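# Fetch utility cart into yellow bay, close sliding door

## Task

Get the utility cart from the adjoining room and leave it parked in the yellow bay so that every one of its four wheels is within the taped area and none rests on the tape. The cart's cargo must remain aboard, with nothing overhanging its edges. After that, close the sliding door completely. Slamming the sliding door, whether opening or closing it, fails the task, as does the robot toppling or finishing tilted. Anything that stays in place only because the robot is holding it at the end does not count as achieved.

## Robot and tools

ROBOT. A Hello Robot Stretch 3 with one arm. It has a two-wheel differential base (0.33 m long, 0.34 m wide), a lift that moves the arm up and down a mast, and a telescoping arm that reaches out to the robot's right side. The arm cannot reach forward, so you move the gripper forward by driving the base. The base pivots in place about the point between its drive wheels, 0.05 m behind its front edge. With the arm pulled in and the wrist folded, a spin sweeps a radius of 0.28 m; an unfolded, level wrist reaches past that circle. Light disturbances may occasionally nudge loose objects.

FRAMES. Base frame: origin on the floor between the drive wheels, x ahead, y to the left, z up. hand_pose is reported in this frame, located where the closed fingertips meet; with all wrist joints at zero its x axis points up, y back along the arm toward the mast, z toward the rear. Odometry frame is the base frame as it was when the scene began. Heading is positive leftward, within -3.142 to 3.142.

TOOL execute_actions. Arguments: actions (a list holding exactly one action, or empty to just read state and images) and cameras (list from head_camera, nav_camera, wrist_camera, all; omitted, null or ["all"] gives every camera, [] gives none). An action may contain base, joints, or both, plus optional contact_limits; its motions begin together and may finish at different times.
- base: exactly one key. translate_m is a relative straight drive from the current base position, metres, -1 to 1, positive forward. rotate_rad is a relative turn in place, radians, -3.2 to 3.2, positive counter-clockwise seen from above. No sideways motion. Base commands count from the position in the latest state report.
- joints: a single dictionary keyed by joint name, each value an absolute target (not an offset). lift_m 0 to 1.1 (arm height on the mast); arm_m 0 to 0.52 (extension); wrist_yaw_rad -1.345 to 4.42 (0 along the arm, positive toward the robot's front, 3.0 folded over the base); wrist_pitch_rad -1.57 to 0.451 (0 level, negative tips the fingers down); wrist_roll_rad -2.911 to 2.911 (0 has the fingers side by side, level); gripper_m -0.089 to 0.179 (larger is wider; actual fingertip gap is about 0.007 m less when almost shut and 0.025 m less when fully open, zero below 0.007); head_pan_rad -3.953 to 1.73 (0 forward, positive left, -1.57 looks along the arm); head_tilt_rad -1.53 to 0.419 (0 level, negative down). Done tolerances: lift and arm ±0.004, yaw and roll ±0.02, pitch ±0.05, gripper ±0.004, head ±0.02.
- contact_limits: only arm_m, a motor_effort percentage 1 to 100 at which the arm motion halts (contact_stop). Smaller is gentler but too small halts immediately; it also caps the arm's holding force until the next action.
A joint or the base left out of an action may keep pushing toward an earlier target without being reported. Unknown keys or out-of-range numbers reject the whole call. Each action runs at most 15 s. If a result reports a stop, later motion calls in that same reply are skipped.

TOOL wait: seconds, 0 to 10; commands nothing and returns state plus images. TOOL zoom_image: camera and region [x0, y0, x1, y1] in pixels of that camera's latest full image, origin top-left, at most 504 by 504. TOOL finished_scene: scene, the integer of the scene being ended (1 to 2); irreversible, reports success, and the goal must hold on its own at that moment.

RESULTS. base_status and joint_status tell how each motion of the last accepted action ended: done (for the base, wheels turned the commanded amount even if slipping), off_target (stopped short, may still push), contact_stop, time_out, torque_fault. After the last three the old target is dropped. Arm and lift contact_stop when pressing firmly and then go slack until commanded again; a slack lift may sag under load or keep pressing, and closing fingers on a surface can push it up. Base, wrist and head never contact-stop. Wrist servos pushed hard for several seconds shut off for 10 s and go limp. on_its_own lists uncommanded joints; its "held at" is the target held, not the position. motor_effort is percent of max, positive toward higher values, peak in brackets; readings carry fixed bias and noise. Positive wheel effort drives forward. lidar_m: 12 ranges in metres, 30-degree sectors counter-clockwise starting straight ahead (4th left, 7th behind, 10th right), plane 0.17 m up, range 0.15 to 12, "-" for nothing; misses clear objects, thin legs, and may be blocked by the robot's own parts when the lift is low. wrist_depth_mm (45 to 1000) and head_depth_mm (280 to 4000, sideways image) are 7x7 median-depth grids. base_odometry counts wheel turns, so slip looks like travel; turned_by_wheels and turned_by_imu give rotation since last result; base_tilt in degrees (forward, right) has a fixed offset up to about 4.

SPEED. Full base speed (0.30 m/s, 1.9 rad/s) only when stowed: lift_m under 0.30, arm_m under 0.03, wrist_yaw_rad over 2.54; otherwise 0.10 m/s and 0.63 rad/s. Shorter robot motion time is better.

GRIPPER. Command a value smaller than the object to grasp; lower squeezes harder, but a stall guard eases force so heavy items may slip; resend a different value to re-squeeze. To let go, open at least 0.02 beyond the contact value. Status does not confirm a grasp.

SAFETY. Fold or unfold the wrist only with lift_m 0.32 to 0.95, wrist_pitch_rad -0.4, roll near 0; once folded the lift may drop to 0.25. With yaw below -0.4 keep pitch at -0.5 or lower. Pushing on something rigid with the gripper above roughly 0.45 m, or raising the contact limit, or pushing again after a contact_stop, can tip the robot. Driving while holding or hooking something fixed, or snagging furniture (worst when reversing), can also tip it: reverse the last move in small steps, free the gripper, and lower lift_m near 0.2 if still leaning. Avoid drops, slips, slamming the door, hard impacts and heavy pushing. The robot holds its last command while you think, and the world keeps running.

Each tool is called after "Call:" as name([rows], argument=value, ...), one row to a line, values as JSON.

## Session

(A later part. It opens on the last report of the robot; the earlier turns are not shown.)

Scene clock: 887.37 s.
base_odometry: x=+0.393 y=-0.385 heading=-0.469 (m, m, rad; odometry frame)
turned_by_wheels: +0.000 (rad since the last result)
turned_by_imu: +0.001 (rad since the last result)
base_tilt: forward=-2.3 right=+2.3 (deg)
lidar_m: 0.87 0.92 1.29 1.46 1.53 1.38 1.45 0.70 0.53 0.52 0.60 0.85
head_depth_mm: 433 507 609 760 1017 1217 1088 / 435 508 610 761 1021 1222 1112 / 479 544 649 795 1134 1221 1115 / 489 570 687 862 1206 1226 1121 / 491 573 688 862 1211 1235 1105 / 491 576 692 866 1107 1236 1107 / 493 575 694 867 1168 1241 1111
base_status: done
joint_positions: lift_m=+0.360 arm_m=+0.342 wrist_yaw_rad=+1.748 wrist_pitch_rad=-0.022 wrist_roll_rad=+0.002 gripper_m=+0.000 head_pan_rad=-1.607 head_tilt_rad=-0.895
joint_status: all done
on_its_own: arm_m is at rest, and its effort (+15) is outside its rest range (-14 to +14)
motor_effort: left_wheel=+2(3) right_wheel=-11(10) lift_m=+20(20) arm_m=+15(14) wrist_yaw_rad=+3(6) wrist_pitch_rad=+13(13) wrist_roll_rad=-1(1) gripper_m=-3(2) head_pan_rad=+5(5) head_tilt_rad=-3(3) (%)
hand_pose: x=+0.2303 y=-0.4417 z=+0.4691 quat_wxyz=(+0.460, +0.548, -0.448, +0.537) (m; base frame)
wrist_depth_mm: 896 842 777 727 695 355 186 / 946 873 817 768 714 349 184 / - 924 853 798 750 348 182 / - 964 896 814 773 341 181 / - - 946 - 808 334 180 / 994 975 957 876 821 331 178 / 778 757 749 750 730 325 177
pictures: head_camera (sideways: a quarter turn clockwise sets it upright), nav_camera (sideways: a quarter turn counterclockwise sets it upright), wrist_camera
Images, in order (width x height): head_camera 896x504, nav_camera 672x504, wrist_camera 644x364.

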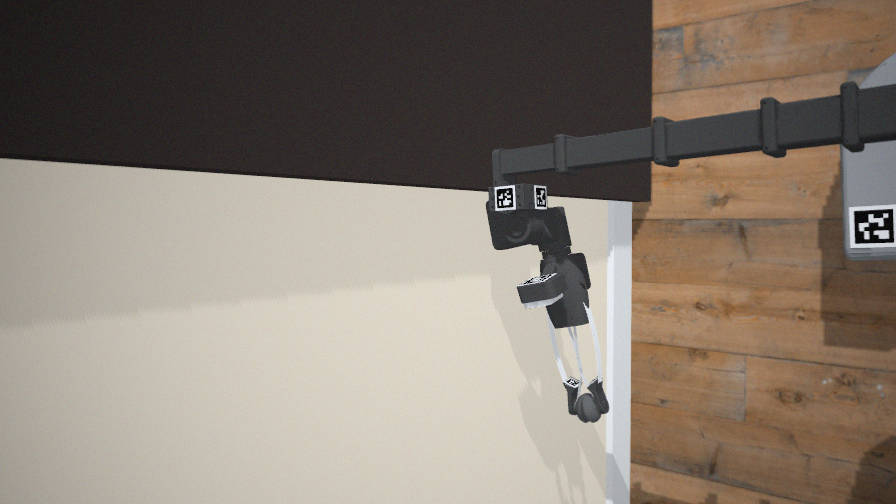

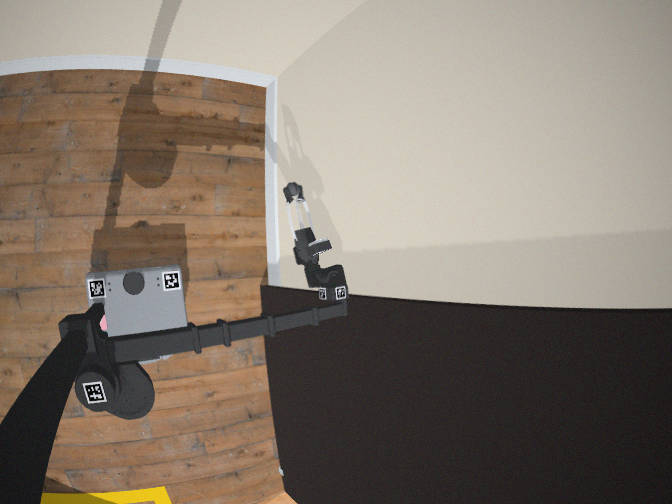

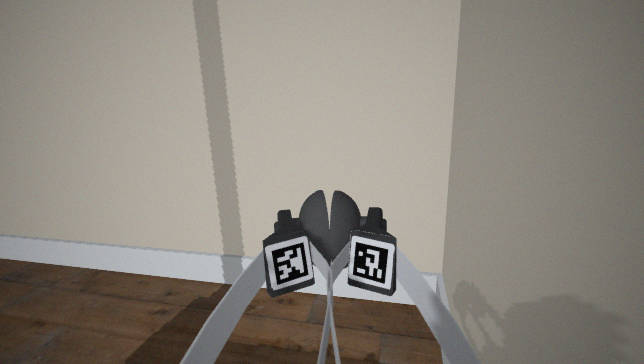

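Call:
execute_actions([
  {"base":{"translate_m":-0.1},"joints":{"arm_m":0.338}},
])

Scene clock: 891.40 s.
base_odometry: x=+0.304 y=-0.340 heading=-0.469 (m, m, rad; odometry frame)
turned_by_wheels: +0.000 (rad since the last result)
turned_by_imu: +0.001 (rad since the last result)
base_tilt: forward=-2.4 right=+2.3 (deg)
lidar_m: 0.97 1.02 1.45 1.46 1.53 1.29 1.94 0.69 0.52 0.51 0.60 0.85
head_depth_mm: 429 501 603 752 1002 1218 1089 / 431 503 604 755 1007 1218 1112 / 474 540 642 785 1123 1229 1116 / 485 567 680 852 1194 1227 1122 / 486 567 682 857 1206 1237 1105 / 485 569 686 858 1100 1237 1108 / 488 570 686 860 1159 1240 1115
base_status: done
joint_positions: lift_m=+0.360 arm_m=+0.337 wrist_yaw_rad=+1.754 wrist_pitch_rad=-0.022 wrist_roll_rad=+0.002 gripper_m=+0.000 head_pan_rad=-1.607 head_tilt_rad=-0.895
joint_status: all done
motor_effort: left_wheel=-2(11) right_wheel=-3(31) lift_m=+20(20) arm_m=+14(15) wrist_yaw_rad=-5(17) wrist_pitch_rad=+13(13) wrist_roll_rad=-1(1) gripper_m=-3(2) head_pan_rad=+5(4) head_tilt_rad=-3(3) (%)
hand_pose: x=+0.2300 y=-0.4354 z=+0.4691 quat_wxyz=(+0.458, +0.549, -0.446, +0.538) (m; base frame)
wrist_depth_mm: - 932 878 820 783 363 188 / - - 931 840 826 359 187 / - - 974 902 838 354 185 / - - - 936 878 349 183 / - - - - 915 343 182 / 997 989 963 894 829 338 181 / 777 761 746 748 739 331 179
pictures: head_camera (sideways: a quarter turn clockwise sets it upright), nav_camera (sideways: a quarter turn counterclockwise sets it upright), wrist_camera
Images, in order (width x height): head_camera 896x504, nav_camera 672x504, wrist_camera 644x364.

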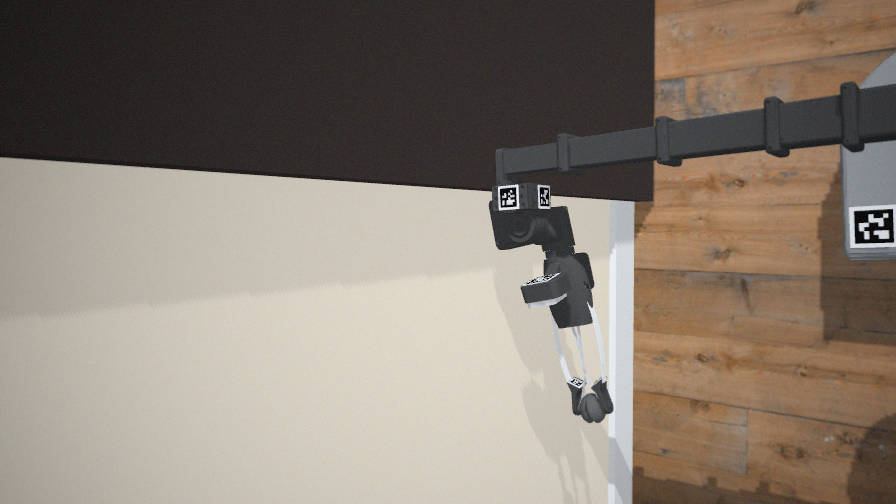

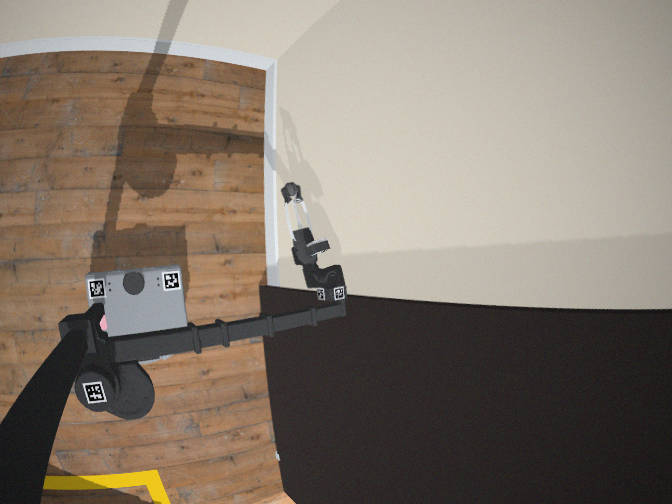

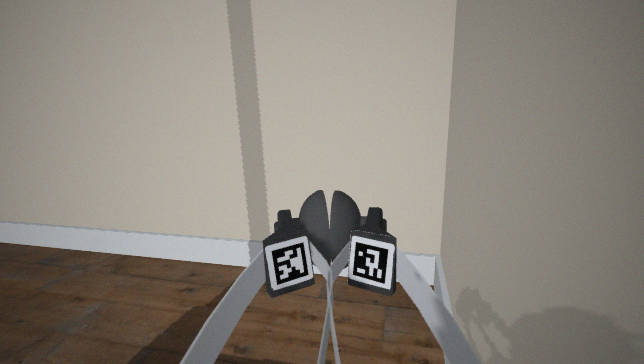

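Call:
execute_actions([
  {"base":{"translate_m":-0.4},"joints":{"arm_m":0.335}},
])

Scene clock: 900.13 s.
base_odometry: x=-0.053 y=-0.159 heading=-0.469 (m, m, rad; odometry frame)
turned_by_wheels: +0.000 (rad since the last result)
turned_by_imu: +0.574 (rad since the last result)
base_tilt: forward=-2.3 right=+2.4 (deg)
lidar_m: 1.36 1.55 1.53 1.08 1.07 1.63 0.59 0.46 0.45 0.54 0.79 1.27
head_depth_mm: 399 443 510 610 756 993 1094 / 466 531 604 707 841 1098 - / 495 576 685 832 1197 1221 1131 / 529 623 755 946 1322 1231 1122 / 570 677 835 1087 1342 1240 1102 / 616 741 935 1268 1428 1235 1113 / 667 822 1064 1507 1405 1248 1108
base_status: done
joint_positions: lift_m=+0.360 arm_m=+0.335 wrist_yaw_rad=+1.750 wrist_pitch_rad=-0.019 wrist_roll_rad=+0.001 gripper_m=+0.000 head_pan_rad=-1.602 head_tilt_rad=-0.895
joint_status: all done
motor_effort: left_wheel=+0(46) right_wheel=+0(42) lift_m=+22(25) arm_m=+2(36) wrist_yaw_rad=+1(16) wrist_pitch_rad=+12(26) wrist_roll_rad=+0(1) gripper_m=-3(3) head_pan_rad=+2(4) head_tilt_rad=-2(7) (%)
hand_pose: x=+0.2303 y=-0.4345 z=+0.4696 quat_wxyz=(+0.459, +0.547, -0.448, +0.538) (m; base frame)
wrist_depth_mm: - - - - 977 818 695 / - - - - - 839 709 / - - - - - 867 723 / - - - - - 887 750 / - - - - - 917 770 / 999 970 960 887 923 882 783 / 777 770 758 751 727 728 712
pictures: head_camera (sideways: a quarter turn clockwise sets it upright), nav_camera (sideways: a quarter turn counterclockwise sets it upright), wrist_camera
Images, in order (width x height): head_camera 896x504, nav_camera 672x504, wrist_camera 644x364.

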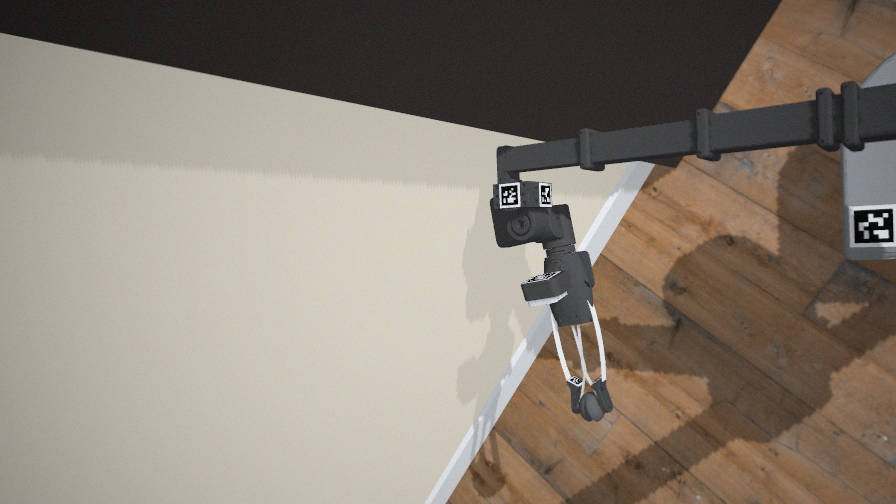

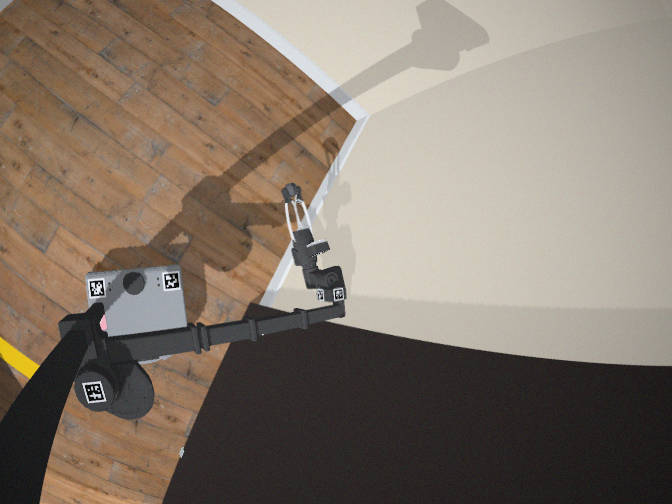

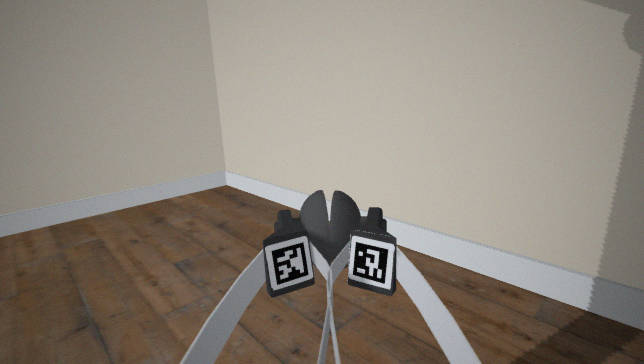

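Call:
execute_actions([
  {"joints":{"arm_m":0.0,"wrist_yaw_rad":2.6,"lift_m":0.29}},
], cameras=[])

Call:
execute_actions([
  {"base":{"rotate_rad":-1.15}},
], cameras=[])

Call:
execute_actions([
  {"base":{"translate_m":0.28}},
], cameras=[])

Call:
execute_actions([
  {"base":{"rotate_rad":0.58}},
])

Scene clock: 913.50 s.
base_odometry: x=-0.053 y=-0.159 heading=-0.469 (m, m, rad; odometry frame)
turned_by_wheels: +0.000 (rad since the last result)
turned_by_imu: +0.001 (rad since the last result)
base_tilt: forward=-2.4 right=+2.4 (deg)
lidar_m: 1.36 1.55 1.52 1.08 1.07 1.63 0.59 0.46 0.45 0.54 0.80 1.27
head_depth_mm: 399 442 512 609 754 993 1089 / 465 533 605 705 848 1158 1123 / 495 575 686 847 1074 1210 - / 530 620 753 951 1292 1232 1109 / 571 676 835 1086 1361 1232 1110 / 616 744 936 1268 1403 1238 1109 / 669 823 1068 1506 1399 1244 1114
base_status: not commanded
joint_positions: lift_m=+0.291 arm_m=+0.002 wrist_yaw_rad=+2.598 wrist_pitch_rad=-0.019 wrist_roll_rad=+0.001 gripper_m=+0.000 head_pan_rad=-1.602 head_tilt_rad=-0.895
joint_status: all done
joint sent to its limit — the command would take arm_m past its lower limit, so that joint was sent only as far as its limit.
motor_effort: left_wheel=+0(1) right_wheel=+0(1) lift_m=+8(20) arm_m=-3(2) wrist_yaw_rad=+3(4) wrist_pitch_rad=+12(12) wrist_roll_rad=-1(1) gripper_m=-3(3) head_pan_rad=+2(2) head_tilt_rad=-3(3) (%)
hand_pose: x=+0.1109 y=+0.0718 z=+0.4005 quat_wxyz=(+0.196, +0.683, -0.183, +0.679) (m; base frame)
wrist_depth_mm: - - - - - - - / - - - - - - - / - - - - - - - / - - - - - - - / - - - - - - - / 864 848 820 790 783 802 781 / 677 663 658 656 638 633 619
pictures: none
No camera images: the call's "cameras" was empty. Leave "cameras" out to get every camera's image.

Scene clock: 915.43 s.
base_odometry: x=-0.053 y=-0.159 heading=-1.619 (m, m, rad; odometry frame)
turned_by_wheels: -1.150 (rad since the last result)
turned_by_imu: -1.150 (rad since the last result)
base_tilt: forward=-2.3 right=+2.4 (deg)
lidar_m: 0.72 1.27 1.32 1.58 1.53 1.10 1.06 2.00 0.64 0.47 0.45 0.47
head_depth_mm: 544 658 830 1129 1365 1214 1095 / 505 603 741 974 1320 1222 1129 / 472 556 674 858 1180 1222 - / 443 517 617 764 1007 1223 1107 / 418 482 568 692 889 1177 1104 / 394 450 527 633 788 1049 1109 / 373 424 489 581 711 927 1108
base_status: done
joint_positions: lift_m=+0.291 arm_m=+0.002 wrist_yaw_rad=+2.598 wrist_pitch_rad=-0.019 wrist_roll_rad=+0.001 gripper_m=+0.000 head_pan_rad=-1.602 head_tilt_rad=-0.895
joint_status: not commanded
motor_effort: left_wheel=+2(7) right_wheel=-2(7) lift_m=+7(7) arm_m=-3(2) wrist_yaw_rad=+2(2) wrist_pitch_rad=+12(12) wrist_roll_rad=+0(1) gripper_m=-4(3) head_pan_rad=+3(0) head_tilt_rad=-3(2) (%)
hand_pose: x=+0.1109 y=+0.0719 z=+0.4005 quat_wxyz=(+0.196, +0.683, -0.183, +0.679) (m; base frame)
wrist_depth_mm: - - - - - - 936 / - - - - - - 988 / - - - - - - 993 / - - - - - - - / - - - - - - - / 870 844 838 780 786 791 785 / 674 656 654 646 639 629 613
pictures: none
No camera images: the call's "cameras" was empty. Leave "cameras" out to get every camera's image.

Scene clock: 918.10 s.
base_odometry: x=-0.067 y=-0.438 heading=-1.619 (m, m, rad; odometry frame)
turned_by_wheels: +0.000 (rad since the last result)
turned_by_imu: +0.000 (rad since the last result)
base_tilt: forward=-2.4 right=+2.3 (deg)
lidar_m: 0.52 1.03 1.07 1.45 1.67 1.40 1.34 1.83 0.44 0.32 0.32 0.38
head_depth_mm: 360 434 550 747 1158 1226 1096 / 334 398 493 645 935 1228 1126 / 312 368 446 568 782 1174 - / 296 341 408 507 669 982 1098 / 288 318 376 458 610 967 1104 / - 300 353 482 629 843 1078 / - 326 392 464 568 736 1022
base_status: done
joint_positions: lift_m=+0.291 arm_m=+0.002 wrist_yaw_rad=+2.599 wrist_pitch_rad=-0.019 wrist_roll_rad=+0.001 gripper_m=+0.000 head_pan_rad=-1.602 head_tilt_rad=-0.895
joint_status: not commanded
motor_effort: left_wheel=+1(7) right_wheel=-2(5) lift_m=+8(8) arm_m=-2(2) wrist_yaw_rad=+2(2) wrist_pitch_rad=+12(12) wrist_roll_rad=-1(1) gripper_m=-2(3) head_pan_rad=+2(1) head_tilt_rad=-3(2) (%)
hand_pose: x=+0.1108 y=+0.0719 z=+0.4005 quat_wxyz=(+0.196, +0.683, -0.183, +0.679) (m; base frame)
wrist_depth_mm: - - - - 955 863 762 / - - - - 993 874 782 / - - - - - 907 802 / - - - - - 940 836 / - - - - - 944 870 / 860 860 833 773 798 802 770 / 667 666 650 652 635 628 621
pictures: none
No camera images: the call's "cameras" was empty. Leave "cameras" out to get every camera's image.

Scene clock: 919.70 s.
base_odometry: x=-0.067 y=-0.438 heading=-1.039 (m, m, rad; odometry frame)
turned_by_wheels: +0.580 (rad since the last result)
turned_by_imu: +0.581 (rad since the last result)
base_tilt: forward=-2.4 right=+2.4 (deg)
lidar_m: 1.03 1.09 1.54 1.66 1.38 1.34 1.02 0.42 0.32 0.37 0.39 0.55
head_depth_mm: 291 307 343 429 571 861 1097 / 298 347 406 473 603 872 1123 / 299 349 419 525 704 991 - / 299 350 421 527 706 1072 1108 / 300 351 423 531 711 1079 1115 / 301 352 425 534 717 1093 1110 / 302 353 426 535 720 1106 1114
base_status: done
joint_positions: lift_m=+0.291 arm_m=+0.002 wrist_yaw_rad=+2.599 wrist_pitch_rad=-0.019 wrist_roll_rad=+0.001 gripper_m=+0.000 head_pan_rad=-1.602 head_tilt_rad=-0.895
joint_status: not commanded
motor_effort: left_wheel=-1(6) right_wheel=+2(5) lift_m=+8(8) arm_m=-3(3) wrist_yaw_rad=+3(2) wrist_pitch_rad=+12(12) wrist_roll_rad=-1(1) gripper_m=-3(3) head_pan_rad=+1(1) head_tilt_rad=-3(3) (%)
hand_pose: x=+0.1108 y=+0.0719 z=+0.4005 quat_wxyz=(+0.196, +0.683, -0.183, +0.679) (m; base frame)
wrist_depth_mm: - - - - - 997 805 / - - - - - - 812 / - - - - - - 833 / - - - - - - 853 / - - - - - - 853 / 876 849 844 762 793 803 791 / 678 660 658 655 639 631 625
pictures: head_camera (sideways: a quarter turn clockwise sets it upright), nav_camera (sideways: a quarter turn counterclockwise sets it upright), wrist_camera
Images, in order (width x height): head_camera 896x504, nav_camera 672x504, wrist_camera 644x364.

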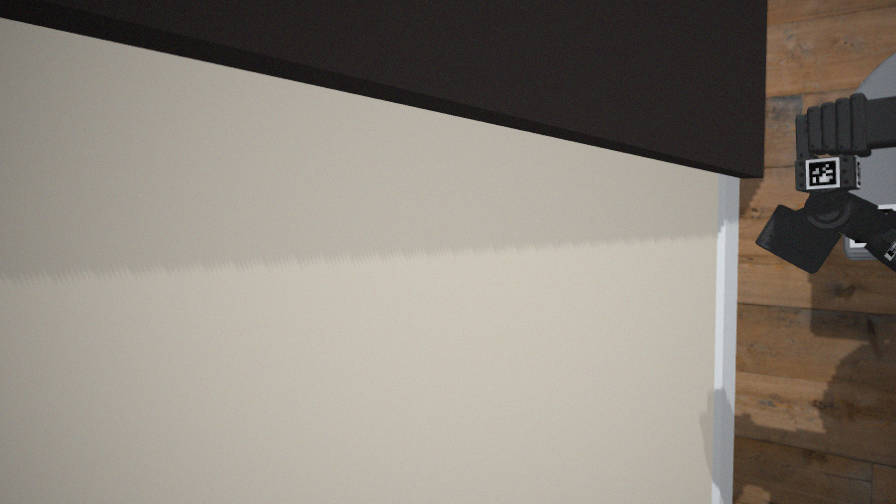

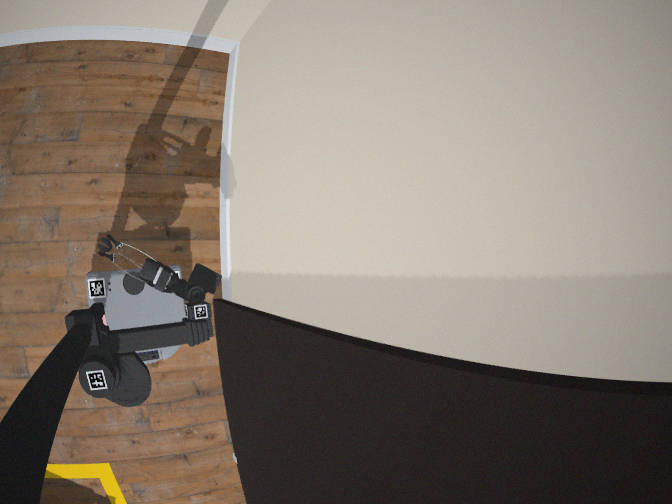

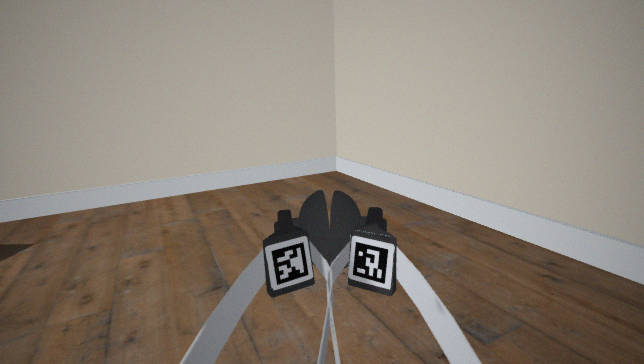

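Call:
execute_actions([
  {"base":{"translate_m":0.04},"joints":{"wrist_yaw_rad":1.75}},
], cameras=[])

Call:
execute_actions([
  {"joints":{"arm_m":0.2},"contact_limits":{"arm_m":12}},
], cameras=["head_camera"])

Scene clock: 925.27 s.
base_odometry: x=-0.046 y=-0.473 heading=-1.039 (m, m, rad; odometry frame)
turned_by_wheels: +0.000 (rad since the last result)
turned_by_imu: +0.000 (rad since the last result)
base_tilt: forward=-2.4 right=+2.4 (deg)
lidar_m: 0.99 1.04 1.48 1.66 1.41 1.37 1.03 0.42 0.33 0.37 0.39 0.55
head_depth_mm: 298 349 397 457 577 871 1097 / 300 350 421 526 641 903 1129 / 301 351 422 529 707 1063 - / 301 352 424 532 712 1090 1134 / 303 353 425 533 715 1086 1125 / 303 354 427 537 722 1104 1112 / 304 356 429 539 725 1114 1115
base_status: done
joint_positions: lift_m=+0.291 arm_m=+0.002 wrist_yaw_rad=+1.752 wrist_pitch_rad=-0.019 wrist_roll_rad=+0.001 gripper_m=+0.000 head_pan_rad=-1.602 head_tilt_rad=-0.895
joint_status: all done
motor_effort: left_wheel=-1(4) right_wheel=+1(6) lift_m=+8(8) arm_m=-2(2) wrist_yaw_rad=-2(2) wrist_pitch_rad=+12(12) wrist_roll_rad=-1(1) gripper_m=-2(3) head_pan_rad=+1(1) head_tilt_rad=-3(3) (%)
hand_pose: x=+0.2302 y=-0.1010 z=+0.4005 quat_wxyz=(+0.458, +0.548, -0.447, +0.539) (m; base frame)
wrist_depth_mm: - 990 923 873 815 765 430 / - - 965 902 838 797 428 / - - - 943 875 811 423 / - - - 972 916 798 422 / - - - - 934 797 417 / 864 856 844 774 793 717 415 / 666 665 643 655 638 608 409
pictures: none
No camera images: the call's "cameras" was empty. Leave "cameras" out to get every camera's image.

Scene clock: 927.30 s.
base_odometry: x=-0.046 y=-0.473 heading=-1.039 (m, m, rad; odometry frame)
turned_by_wheels: +0.000 (rad since the last result)
turned_by_imu: +0.000 (rad since the last result)
base_tilt: forward=-2.4 right=+2.4 (deg)
lidar_m: 0.99 1.04 1.48 1.66 1.41 1.37 1.03 0.42 0.34 0.37 0.39 0.55
head_depth_mm: 299 349 397 457 578 870 1093 / 300 350 421 525 642 871 1117 / 300 351 422 529 707 1166 1120 / 301 352 424 531 712 1006 1125 / 302 354 426 534 718 1016 1103 / 303 355 427 537 722 1029 1112 / 304 356 430 539 725 1107 1107
base_status: not commanded
joint_positions: lift_m=+0.291 arm_m=+0.142 wrist_yaw_rad=+1.747 wrist_pitch_rad=-0.019 wrist_roll_rad=+0.001 gripper_m=+0.000 head_pan_rad=-1.602 head_tilt_rad=-0.895
joint_status: arm_m contact_stop (moved +0.140 of +0.198)
on_its_own: arm_m is slack since a contact_stop, until your next command for it (your +0.200 is given up)
motor_effort: left_wheel=+0(3) right_wheel=-3(5) lift_m=+8(8) arm_m=+1(12) wrist_yaw_rad=+4(13) wrist_pitch_rad=+12(13) wrist_roll_rad=-1(1) gripper_m=-3(3) head_pan_rad=+2(2) head_tilt_rad=-3(2) (%)
contact_limits: arm_m 12 (drawing in: default 24, maximum 40; extending or still: default 35, maximum 56)
hand_pose: x=+0.2304 y=-0.2424 z=+0.4004 quat_wxyz=(+0.459, +0.547, -0.449, +0.537) (m; base frame)
wrist_depth_mm: - 992 899 846 802 345 179 / - - 953 885 823 339 178 / - - 990 937 877 333 176 / - - - 946 902 330 174 / - - - - 923 325 172 / 880 848 852 778 730 320 172 / 672 658 654 644 637 313 171
pictures: head_camera (sideways: a quarter turn clockwise sets it upright)
Images, in order (width x height): head_camera 896x504.

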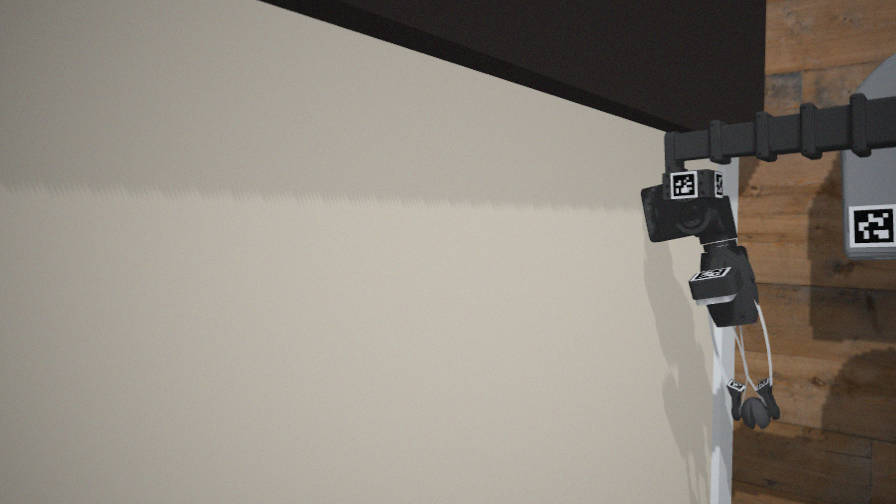

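Call:
execute_actions([
  {"base":{"translate_m":-0.25},"joints":{"arm_m":0.132}},
])

Scene clock: 931.90 s.
base_odometry: x=-0.173 y=-0.257 heading=-1.039 (m, m, rad; odometry frame)
turned_by_wheels: +0.000 (rad since the last result)
turned_by_imu: +0.182 (rad since the last result)
base_tilt: forward=-2.3 right=+2.3 (deg)
lidar_m: 1.21 1.38 1.68 1.68 1.19 1.19 0.63 0.35 0.30 0.30 0.40 0.68
head_depth_mm: - - 314 386 500 715 1059 / 292 325 364 413 523 738 1094 / 295 339 406 507 647 847 1120 / 299 347 419 526 707 962 1116 / 303 356 431 547 747 1104 1100 / 310 366 446 568 789 1184 1093 / 317 376 461 595 837 1201 1109
base_status: done
joint_positions: lift_m=+0.291 arm_m=+0.109 wrist_yaw_rad=+1.752 wrist_pitch_rad=-0.020 wrist_roll_rad=+0.002 gripper_m=+0.000 head_pan_rad=-1.602 head_tilt_rad=-0.895
joint_status: arm_m off_target (ended at +0.109, target +0.132)
on_its_own: arm_m is at rest, and its effort (+27) is outside its rest range (-14 to +14)
motor_effort: left_wheel=-11(14) right_wheel=-4(47) lift_m=+10(10) arm_m=+27(27) wrist_yaw_rad=-2(19) wrist_pitch_rad=+12(13) wrist_roll_rad=-1(1) gripper_m=-3(3) head_pan_rad=+2(1) head_tilt_rad=-3(3) (%)
hand_pose: x=+0.2302 y=-0.2077 z=+0.4002 quat_wxyz=(+0.458, +0.548, -0.447, +0.538) (m; base frame)
wrist_depth_mm: - - - - 988 886 431 / - - - - - 924 419 / - - - - - 964 404 / - - - - - 991 389 / - - - - - 957 377 / 864 852 834 781 776 754 363 / 675 661 651 646 635 605 354
pictures: head_camera (sideways: a quarter turn clockwise sets it upright), nav_camera (sideways: a quarter turn counterclockwise sets it upright), wrist_camera
Images, in order (width x height): head_camera 896x504, nav_camera 672x504, wrist_camera 644x364.

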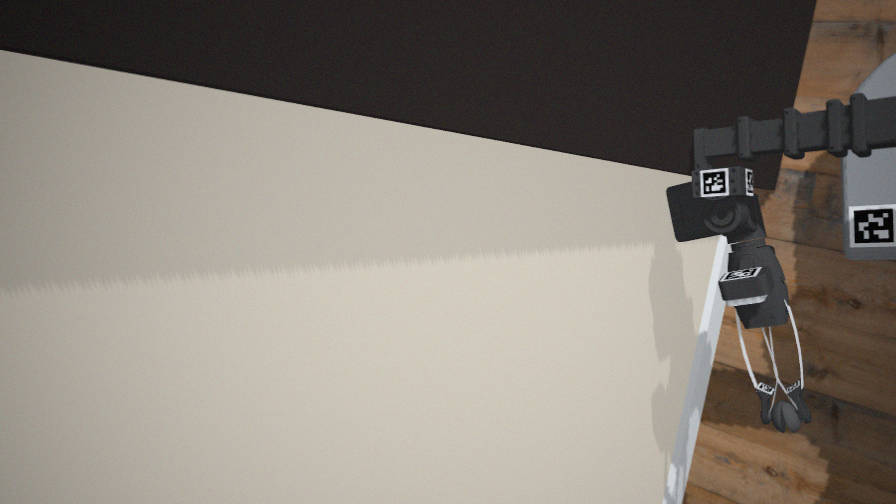

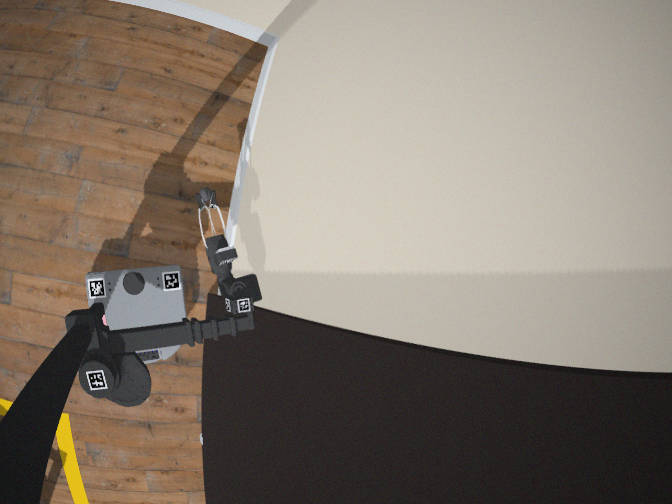

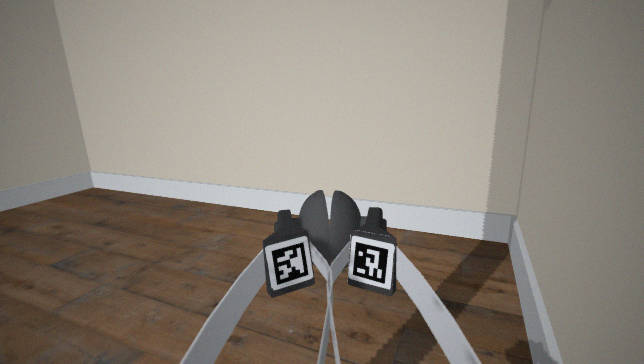

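Call:
execute_actions([
  {"base":{"rotate_rad":-0.2},"joints":{"arm_m":0.095}},
], cameras=[])

Call:
execute_actions([
  {"joints":{"arm_m":0.2},"contact_limits":{"arm_m":12}},
], cameras=["head_camera"])

Scene clock: 945.43 s.
base_odometry: x=-0.173 y=-0.257 heading=-1.239 (m, m, rad; odometry frame)
turned_by_wheels: -0.200 (rad since the last result)
turned_by_imu: -0.127 (rad since the last result)
base_tilt: forward=-2.4 right=+2.4 (deg)
lidar_m: 1.20 1.29 1.70 1.67 1.22 1.20 0.84 0.39 0.31 0.35 0.38 0.56
head_depth_mm: 290 315 331 401 532 787 1085 / 292 333 397 464 569 798 1114 / 294 336 404 504 675 880 1122 / 296 340 408 512 686 968 1106 / 296 343 413 521 703 1062 1092 / 299 346 418 528 716 1108 1093 / 298 349 424 536 733 1144 1110
base_status: done
joint_positions: lift_m=+0.291 arm_m=+0.095 wrist_yaw_rad=+1.751 wrist_pitch_rad=-0.019 wrist_roll_rad=+0.002 gripper_m=+0.000 head_pan_rad=-1.602 head_tilt_rad=-0.895
joint_status: all done
motor_effort: left_wheel=+1(19) right_wheel=-1(58) lift_m=+10(10) arm_m=-3(27) wrist_yaw_rad=-2(51) wrist_pitch_rad=+12(12) wrist_roll_rad=-1(1) gripper_m=-3(2) head_pan_rad=+2(1) head_tilt_rad=-2(3) (%)
hand_pose: x=+0.2302 y=-0.1943 z=+0.4003 quat_wxyz=(+0.458, +0.548, -0.447, +0.538) (m; base frame)
wrist_depth_mm: - - - - 983 624 284 / - - - - - 607 282 / - - - - - 580 277 / - - - - - 572 274 / - - - - - 551 269 / 875 840 837 772 787 543 265 / 677 669 646 645 640 486 263
pictures: none
No camera images: the call's "cameras" was empty. Leave "cameras" out to get every camera's image.

Scene clock: 946.53 s.
base_odometry: x=-0.173 y=-0.257 heading=-1.239 (m, m, rad; odometry frame)
turned_by_wheels: +0.000 (rad since the last result)
turned_by_imu: +0.000 (rad since the last result)
base_tilt: forward=-2.4 right=+2.4 (deg)
lidar_m: 1.20 1.29 1.70 1.67 1.22 1.20 0.84 0.39 0.31 0.36 0.38 0.56
head_depth_mm: 290 316 331 403 532 788 1086 / 292 333 398 465 568 782 1120 / 294 336 404 505 673 887 1116 / 296 340 409 513 690 975 1116 / 296 343 413 520 701 1008 1110 / 298 346 419 528 717 1101 1110 / 298 350 424 538 733 1151 1110
base_status: not commanded
joint_positions: lift_m=+0.291 arm_m=+0.119 wrist_yaw_rad=+1.749 wrist_pitch_rad=-0.019 wrist_roll_rad=+0.002 gripper_m=+0.000 head_pan_rad=-1.602 head_tilt_rad=-0.895
joint_status: arm_m contact_stop (moved +0.024 of +0.105)
on_its_own: arm_m is slack since a contact_stop, until your next command for it (your +0.200 is given up)
motor_effort: left_wheel=+0(3) right_wheel=+0(2) lift_m=+10(10) arm_m=+1(12) wrist_yaw_rad=+2(1) wrist_pitch_rad=+12(12) wrist_roll_rad=-1(1) gripper_m=-3(3) head_pan_rad=+1(2) head_tilt_rad=-3(2) (%)
contact_limits: arm_m 12 (drawing in: default 24, maximum 40; extending or still: default 35, maximum 56)
hand_pose: x=+0.2303 y=-0.2189 z=+0.4003 quat_wxyz=(+0.459, +0.547, -0.448, +0.538) (m; base frame)
wrist_depth_mm: - - - - 991 509 234 / - - - - - 493 231 / - - - - - 481 229 / - - - - - 465 224 / - - - - - 452 222 / 865 859 844 791 788 444 219 / 672 658 659 651 641 427 216
pictures: head_camera (sideways: a quarter turn clockwise sets it upright)
Images, in order (width x height): head_camera 896x504.

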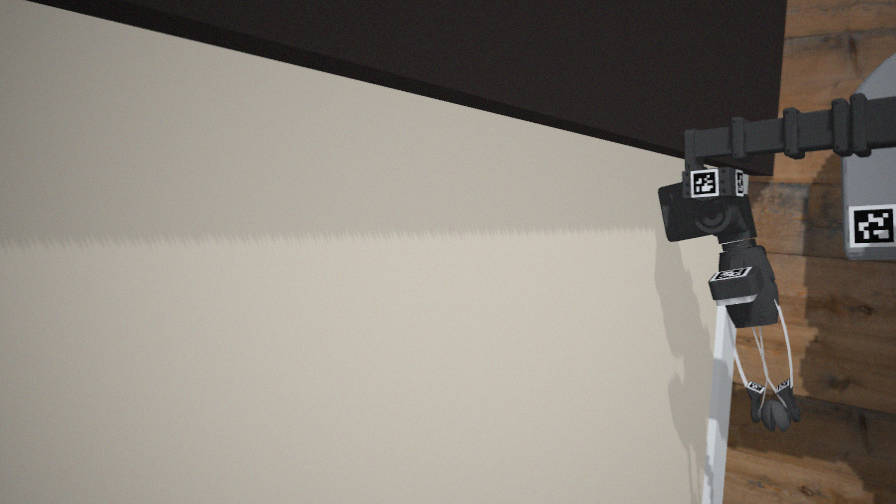

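Call:
execute_actions([
  {"base":{"translate_m":-0.1},"joints":{"arm_m":0.110}},
], cameras=[])

Call:
execute_actions([
  {"base":{"translate_m":-0.1},"joints":{"arm_m":0.104}},
], cameras=["head_camera"])

Scene clock: 964.83 s.
base_odometry: x=-0.206 y=-0.163 heading=-1.239 (m, m, rad; odometry frame)
turned_by_wheels: +0.000 (rad since the last result)
turned_by_imu: +0.011 (rad since the last result)
base_tilt: forward=-2.3 right=+2.3 (deg)
lidar_m: 1.29 1.40 1.70 1.68 1.13 1.12 0.79 0.37 0.29 0.29 0.37 0.56
head_depth_mm: - - 310 386 508 750 1076 / 288 316 341 404 520 732 1097 / 290 326 391 490 625 813 1116 / 291 330 397 498 666 894 1119 / 292 333 402 504 683 979 1105 / 293 337 407 514 699 1084 1092 / 296 341 413 524 715 1128 1112
base_status: done
joint_positions: lift_m=+0.291 arm_m=+0.108 wrist_yaw_rad=+1.752 wrist_pitch_rad=-0.020 wrist_roll_rad=+0.002 gripper_m=+0.000 head_pan_rad=-1.602 head_tilt_rad=-0.895
joint_status: all done
on_its_own: arm_m is at rest, and its effort (+23) is outside its rest range (-14 to +14)
motor_effort: left_wheel=-6(8) right_wheel=-7(46) lift_m=+11(12) arm_m=+23(23) wrist_yaw_rad=-3(19) wrist_pitch_rad=+12(12) wrist_roll_rad=-1(1) gripper_m=-4(3) head_pan_rad=+1(1) head_tilt_rad=-3(3) (%)
hand_pose: x=+0.2302 y=-0.2070 z=+0.4001 quat_wxyz=(+0.458, +0.548, -0.447, +0.538) (m; base frame)
wrist_depth_mm: - - - - - 568 250 / - - - - - 545 245 / - - - - - 528 243 / - - - - - 510 238 / - - - - - 492 235 / 868 849 836 776 787 480 231 / 673 665 655 655 635 464 228
pictures: none
No camera images: the call's "cameras" was empty. Leave "cameras" out to get every camera's image.

Scene clock: 966.77 s.
base_odometry: x=-0.238 y=-0.068 heading=-1.240 (m, m, rad; odometry frame)
turned_by_wheels: +0.000 (rad since the last result)
turned_by_imu: +0.005 (rad since the last result)
base_tilt: forward=-2.4 right=+2.3 (deg)
lidar_m: 1.39 1.50 1.72 1.70 1.05 1.04 0.75 0.35 0.28 0.28 0.36 0.54
head_depth_mm: - - 303 367 485 714 1074 / - 307 342 387 495 729 1092 / 285 314 377 471 601 776 1113 / 287 318 382 479 643 905 1110 / 287 321 388 487 661 997 1094 / 289 325 392 497 675 1046 1092 / 291 330 399 505 692 1095 1116
base_status: done
joint_positions: lift_m=+0.290 arm_m=+0.096 wrist_yaw_rad=+1.753 wrist_pitch_rad=-0.020 wrist_roll_rad=+0.002 gripper_m=+0.000 head_pan_rad=-1.602 head_tilt_rad=-0.895
joint_status: arm_m off_target (ended at +0.096, target +0.104)
on_its_own: arm_m is at rest, and its effort (+26) is outside its rest range (-14 to +14)
motor_effort: left_wheel=-9(10) right_wheel=-6(25) lift_m=+14(14) arm_m=+26(27) wrist_yaw_rad=-4(9) wrist_pitch_rad=+12(12) wrist_roll_rad=-1(1) gripper_m=-3(3) head_pan_rad=+2(0) head_tilt_rad=-3(2) (%)
hand_pose: x=+0.2301 y=-0.1949 z=+0.4000 quat_wxyz=(+0.458, +0.548, -0.447, +0.539) (m; base frame)
wrist_depth_mm: - - - - - 589 255 / - - - - - 569 251 / - - - - - 548 247 / - - - - - 528 242 / - - - - - 512 240 / 843 847 832 779 790 495 235 / 677 669 658 644 645 479 232
pictures: head_camera (sideways: a quarter turn clockwise sets it upright)
Images, in order (width x height): head_camera 896x504.

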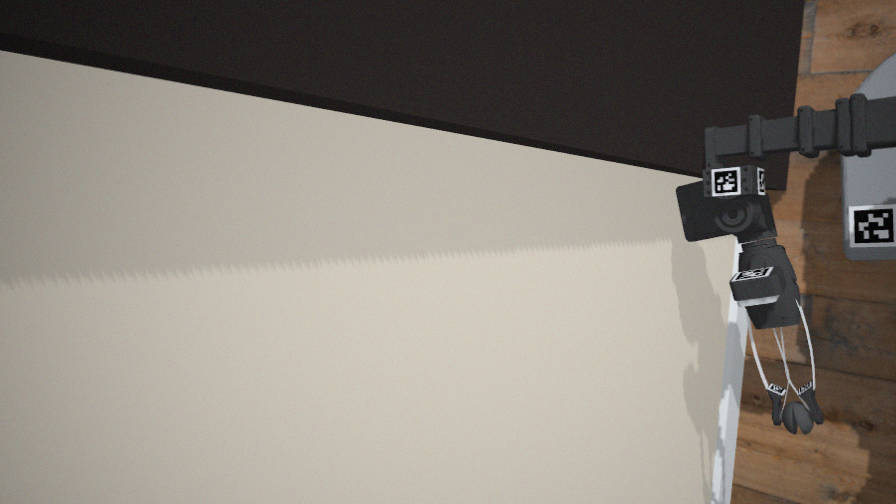

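Call:
execute_actions([
  {"base":{"rotate_rad":-0.1},"joints":{"arm_m":0.088}},
], cameras=[])

Call:
execute_actions([
  {"base":{"translate_m":-0.1}},
], cameras=[])

Call:
execute_actions([
  {"base":{"translate_m":-0.1}},
])

Scene clock: 972.47 s.
base_odometry: x=-0.238 y=-0.068 heading=-1.339 (m, m, rad; odometry frame)
turned_by_wheels: -0.100 (rad since the last result)
turned_by_imu: -0.085 (rad since the last result)
base_tilt: forward=-2.4 right=+2.4 (deg)
lidar_m: 1.39 1.46 1.74 1.69 1.07 1.04 0.96 0.38 0.29 0.33 0.35 0.49
head_depth_mm: - 298 310 377 504 763 1080 / - 313 365 439 532 764 1094 / 283 313 377 472 632 832 1124 / 283 313 378 473 632 891 1098 / 284 314 378 474 637 962 1091 / 284 315 379 475 637 968 1092 / 284 315 379 476 640 971 1115
base_status: done
joint_positions: lift_m=+0.290 arm_m=+0.088 wrist_yaw_rad=+1.752 wrist_pitch_rad=-0.020 wrist_roll_rad=+0.002 gripper_m=+0.000 head_pan_rad=-1.602 head_tilt_rad=-0.895
joint_status: all done
motor_effort: left_wheel=+1(13) right_wheel=-2(45) lift_m=+14(14) arm_m=-2(27) wrist_yaw_rad=-3(33) wrist_pitch_rad=+12(12) wrist_roll_rad=-1(1) gripper_m=-4(2) head_pan_rad=+1(2) head_tilt_rad=-3(3) (%)
hand_pose: x=+0.2302 y=-0.1872 z=+0.4000 quat_wxyz=(+0.458, +0.548, -0.447, +0.538) (m; base frame)
wrist_depth_mm: - - - - - 382 205 / - - - - - 376 203 / - - - - - 375 201 / - - - - - 370 200 / - - - - - 366 198 / 861 838 825 768 768 359 197 / 671 661 653 655 632 354 195
pictures: none
No camera images: the call's "cameras" was empty. Leave "cameras" out to get every camera's image.

Scene clock: 974.57 s.
base_odometry: x=-0.261 y=+0.029 heading=-1.339 (m, m, rad; odometry frame)
turned_by_wheels: +0.000 (rad since the last result)
turned_by_imu: +0.004 (rad since the last result)
base_tilt: forward=-2.4 right=+2.4 (deg)
lidar_m: 1.49 1.56 1.75 1.70 0.98 0.96 0.94 0.37 0.28 0.28 0.35 0.49
head_depth_mm: - - 301 372 497 750 1072 / - 302 330 387 499 753 1099 / - 309 372 466 596 776 1110 / - 310 373 467 626 884 1105 / - 310 373 468 628 949 1091 / - 311 374 470 632 958 1098 / - 312 376 470 633 967 1114
base_status: done
joint_positions: lift_m=+0.290 arm_m=+0.088 wrist_yaw_rad=+1.752 wrist_pitch_rad=-0.020 wrist_roll_rad=+0.002 gripper_m=+0.000 head_pan_rad=-1.602 head_tilt_rad=-0.895
joint_status: not commanded
motor_effort: left_wheel=+1(8) right_wheel=-1(44) lift_m=+14(14) arm_m=+4(7) wrist_yaw_rad=-2(28) wrist_pitch_rad=+12(13) wrist_roll_rad=-1(1) gripper_m=-3(3) head_pan_rad=+2(0) head_tilt_rad=-3(3) (%)
hand_pose: x=+0.2302 y=-0.1866 z=+0.3999 quat_wxyz=(+0.458, +0.548, -0.447, +0.538) (m; base frame)
wrist_depth_mm: - - - - - 382 200 / - - - - - 376 199 / - - - - - 370 198 / - - - - - 363 196 / - - - - - 359 195 / 862 856 849 779 769 356 194 / 667 661 650 642 638 350 192
pictures: none
No camera images: the call's "cameras" was empty. Leave "cameras" out to get every camera's image.

Scene clock: 976.67 s.
base_odometry: x=-0.284 y=+0.126 heading=-1.339 (m, m, rad; odometry frame)
turned_by_wheels: +0.000 (rad since the last result)
turned_by_imu: +0.000 (rad since the last result)
base_tilt: forward=-2.3 right=+2.4 (deg)
lidar_m: 1.47 1.67 1.75 1.70 0.90 0.88 0.92 0.37 0.28 0.28 0.34 0.48
head_depth_mm: - - 301 366 489 740 1075 / - 301 329 379 491 738 1088 / - 305 368 460 588 763 1119 / - 306 368 461 618 871 1102 / - 307 369 463 620 941 1088 / - 307 369 463 623 947 1092 / - 307 370 464 625 950 1113
base_status: done
joint_positions: lift_m=+0.290 arm_m=+0.088 wrist_yaw_rad=+1.752 wrist_pitch_rad=-0.020 wrist_roll_rad=+0.002 gripper_m=+0.000 head_pan_rad=-1.602 head_tilt_rad=-0.895
joint_status: not commanded
motor_effort: left_wheel=+1(2) right_wheel=-2(29) lift_m=+14(14) arm_m=+4(4) wrist_yaw_rad=-3(9) wrist_pitch_rad=+13(12) wrist_roll_rad=-1(1) gripper_m=-3(3) head_pan_rad=+2(1) head_tilt_rad=-3(3) (%)
hand_pose: x=+0.2302 y=-0.1866 z=+0.3999 quat_wxyz=(+0.458, +0.548, -0.447, +0.538) (m; base frame)
wrist_depth_mm: - - - - - 368 195 / - - - - - 365 193 / - - - - - 360 192 / - - - - - 352 190 / - - - - - 347 189 / 869 843 832 775 743 343 188 / 679 664 648 652 630 339 186
pictures: head_camera (sideways: a quarter turn clockwise sets it upright), nav_camera (sideways: a quarter turn counterclockwise sets it upright), wrist_camera
Images, in order (width x height): head_camera 896x504, nav_camera 672x504, wrist_camera 644x364.

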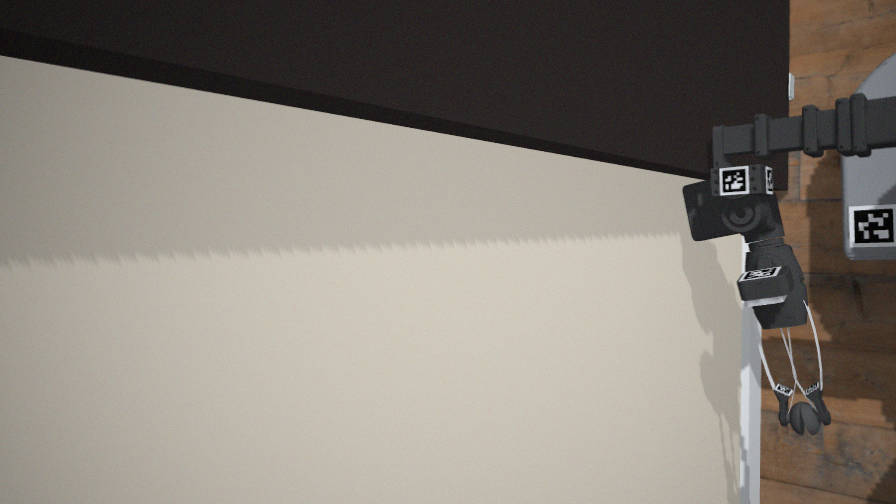

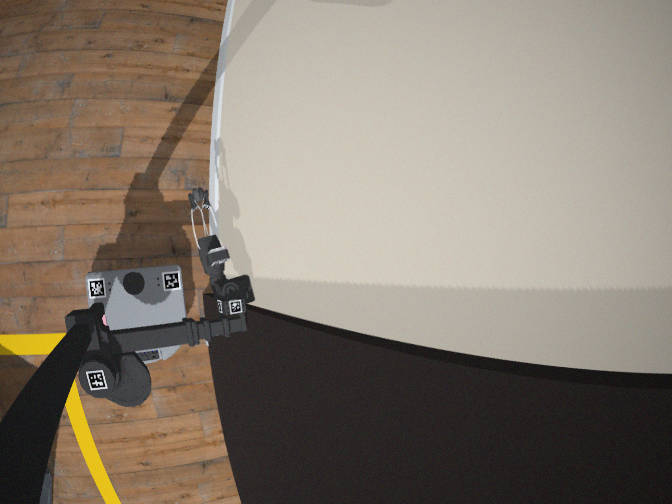

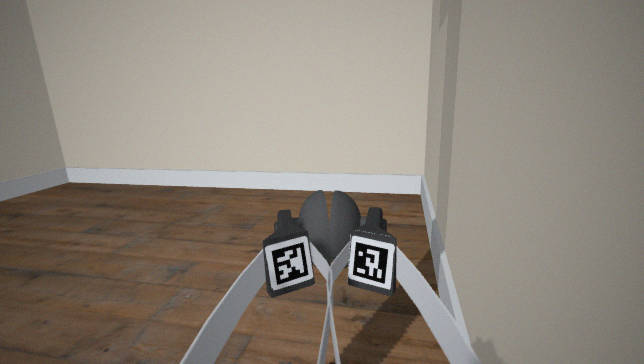

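Call:
execute_actions([
  {"base":{"translate_m":-0.09},"joints":{"head_pan_rad":-1.9,"head_tilt_rad":-1.0}},
])

Scene clock: 981.77 s.
base_odometry: x=-0.305 y=+0.214 heading=-1.339 (m, m, rad; odometry frame)
turned_by_wheels: +0.000 (rad since the last result)
turned_by_imu: +0.001 (rad since the last result)
base_tilt: forward=-2.4 right=+2.4 (deg)
lidar_m: 1.45 1.76 1.76 1.11 0.82 0.81 0.91 0.36 0.27 0.27 0.34 0.47
head_depth_mm: - 306 384 524 825 1183 1112 / - 300 366 491 747 1177 - / - 294 349 461 674 1166 - / - 291 344 470 680 1166 - / 288 326 398 513 713 1037 1094 / - 315 382 486 663 1012 1092 / - 305 367 461 622 949 1095
base_status: done
joint_positions: lift_m=+0.290 arm_m=+0.088 wrist_yaw_rad=+1.752 wrist_pitch_rad=-0.020 wrist_roll_rad=+0.002 gripper_m=+0.000 head_pan_rad=-1.893 head_tilt_rad=-0.987
joint_status: all done
motor_effort: left_wheel=+1(2) right_wheel=-1(25) lift_m=+14(14) arm_m=+4(4) wrist_yaw_rad=-3(6) wrist_pitch_rad=+12(12) wrist_roll_rad=-1(1) gripper_m=-2(4) head_pan_rad=-4(32) head_tilt_rad=-8(19) (%)
hand_pose: x=+0.2302 y=-0.1866 z=+0.3999 quat_wxyz=(+0.458, +0.548, -0.447, +0.538) (m; base frame)
wrist_depth_mm: - - - - - 357 189 / - - - - - 352 186 / - - - - - 350 186 / - - - - - 343 184 / - - - - - 338 183 / 866 854 832 776 725 334 182 / 672 663 648 645 635 329 181
pictures: head_camera (sideways: a quarter turn clockwise sets it upright), nav_camera (sideways: a quarter turn counterclockwise sets it upright), wrist_camera
Images, in order (width x height): head_camera 896x504, nav_camera 672x504, wrist_camera 644x364.

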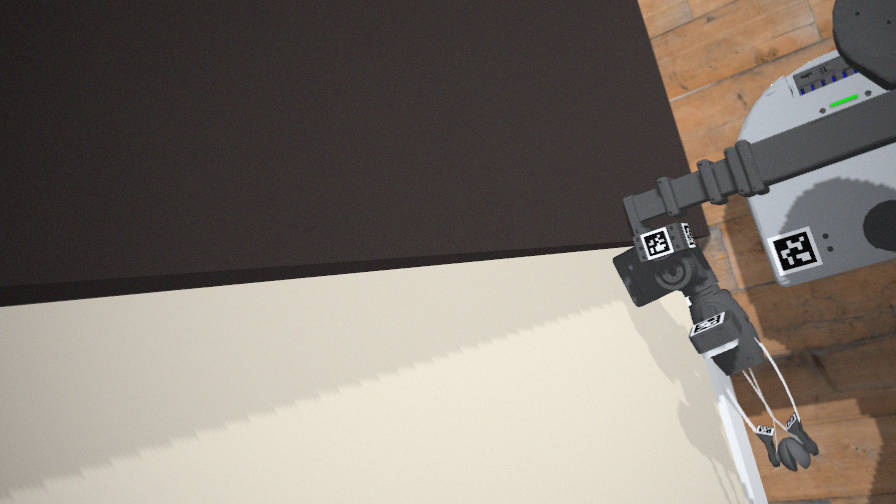

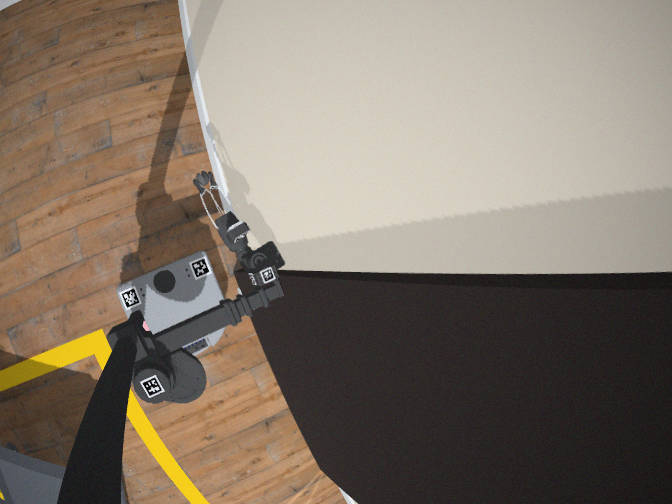

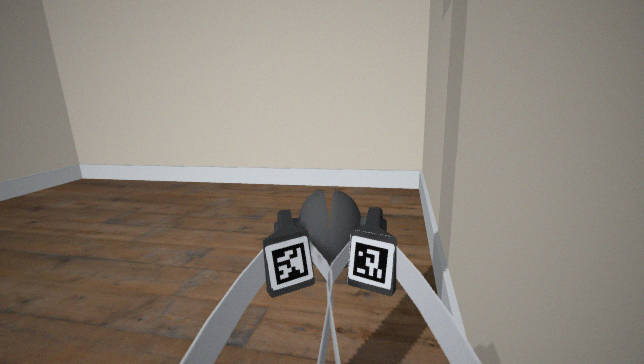

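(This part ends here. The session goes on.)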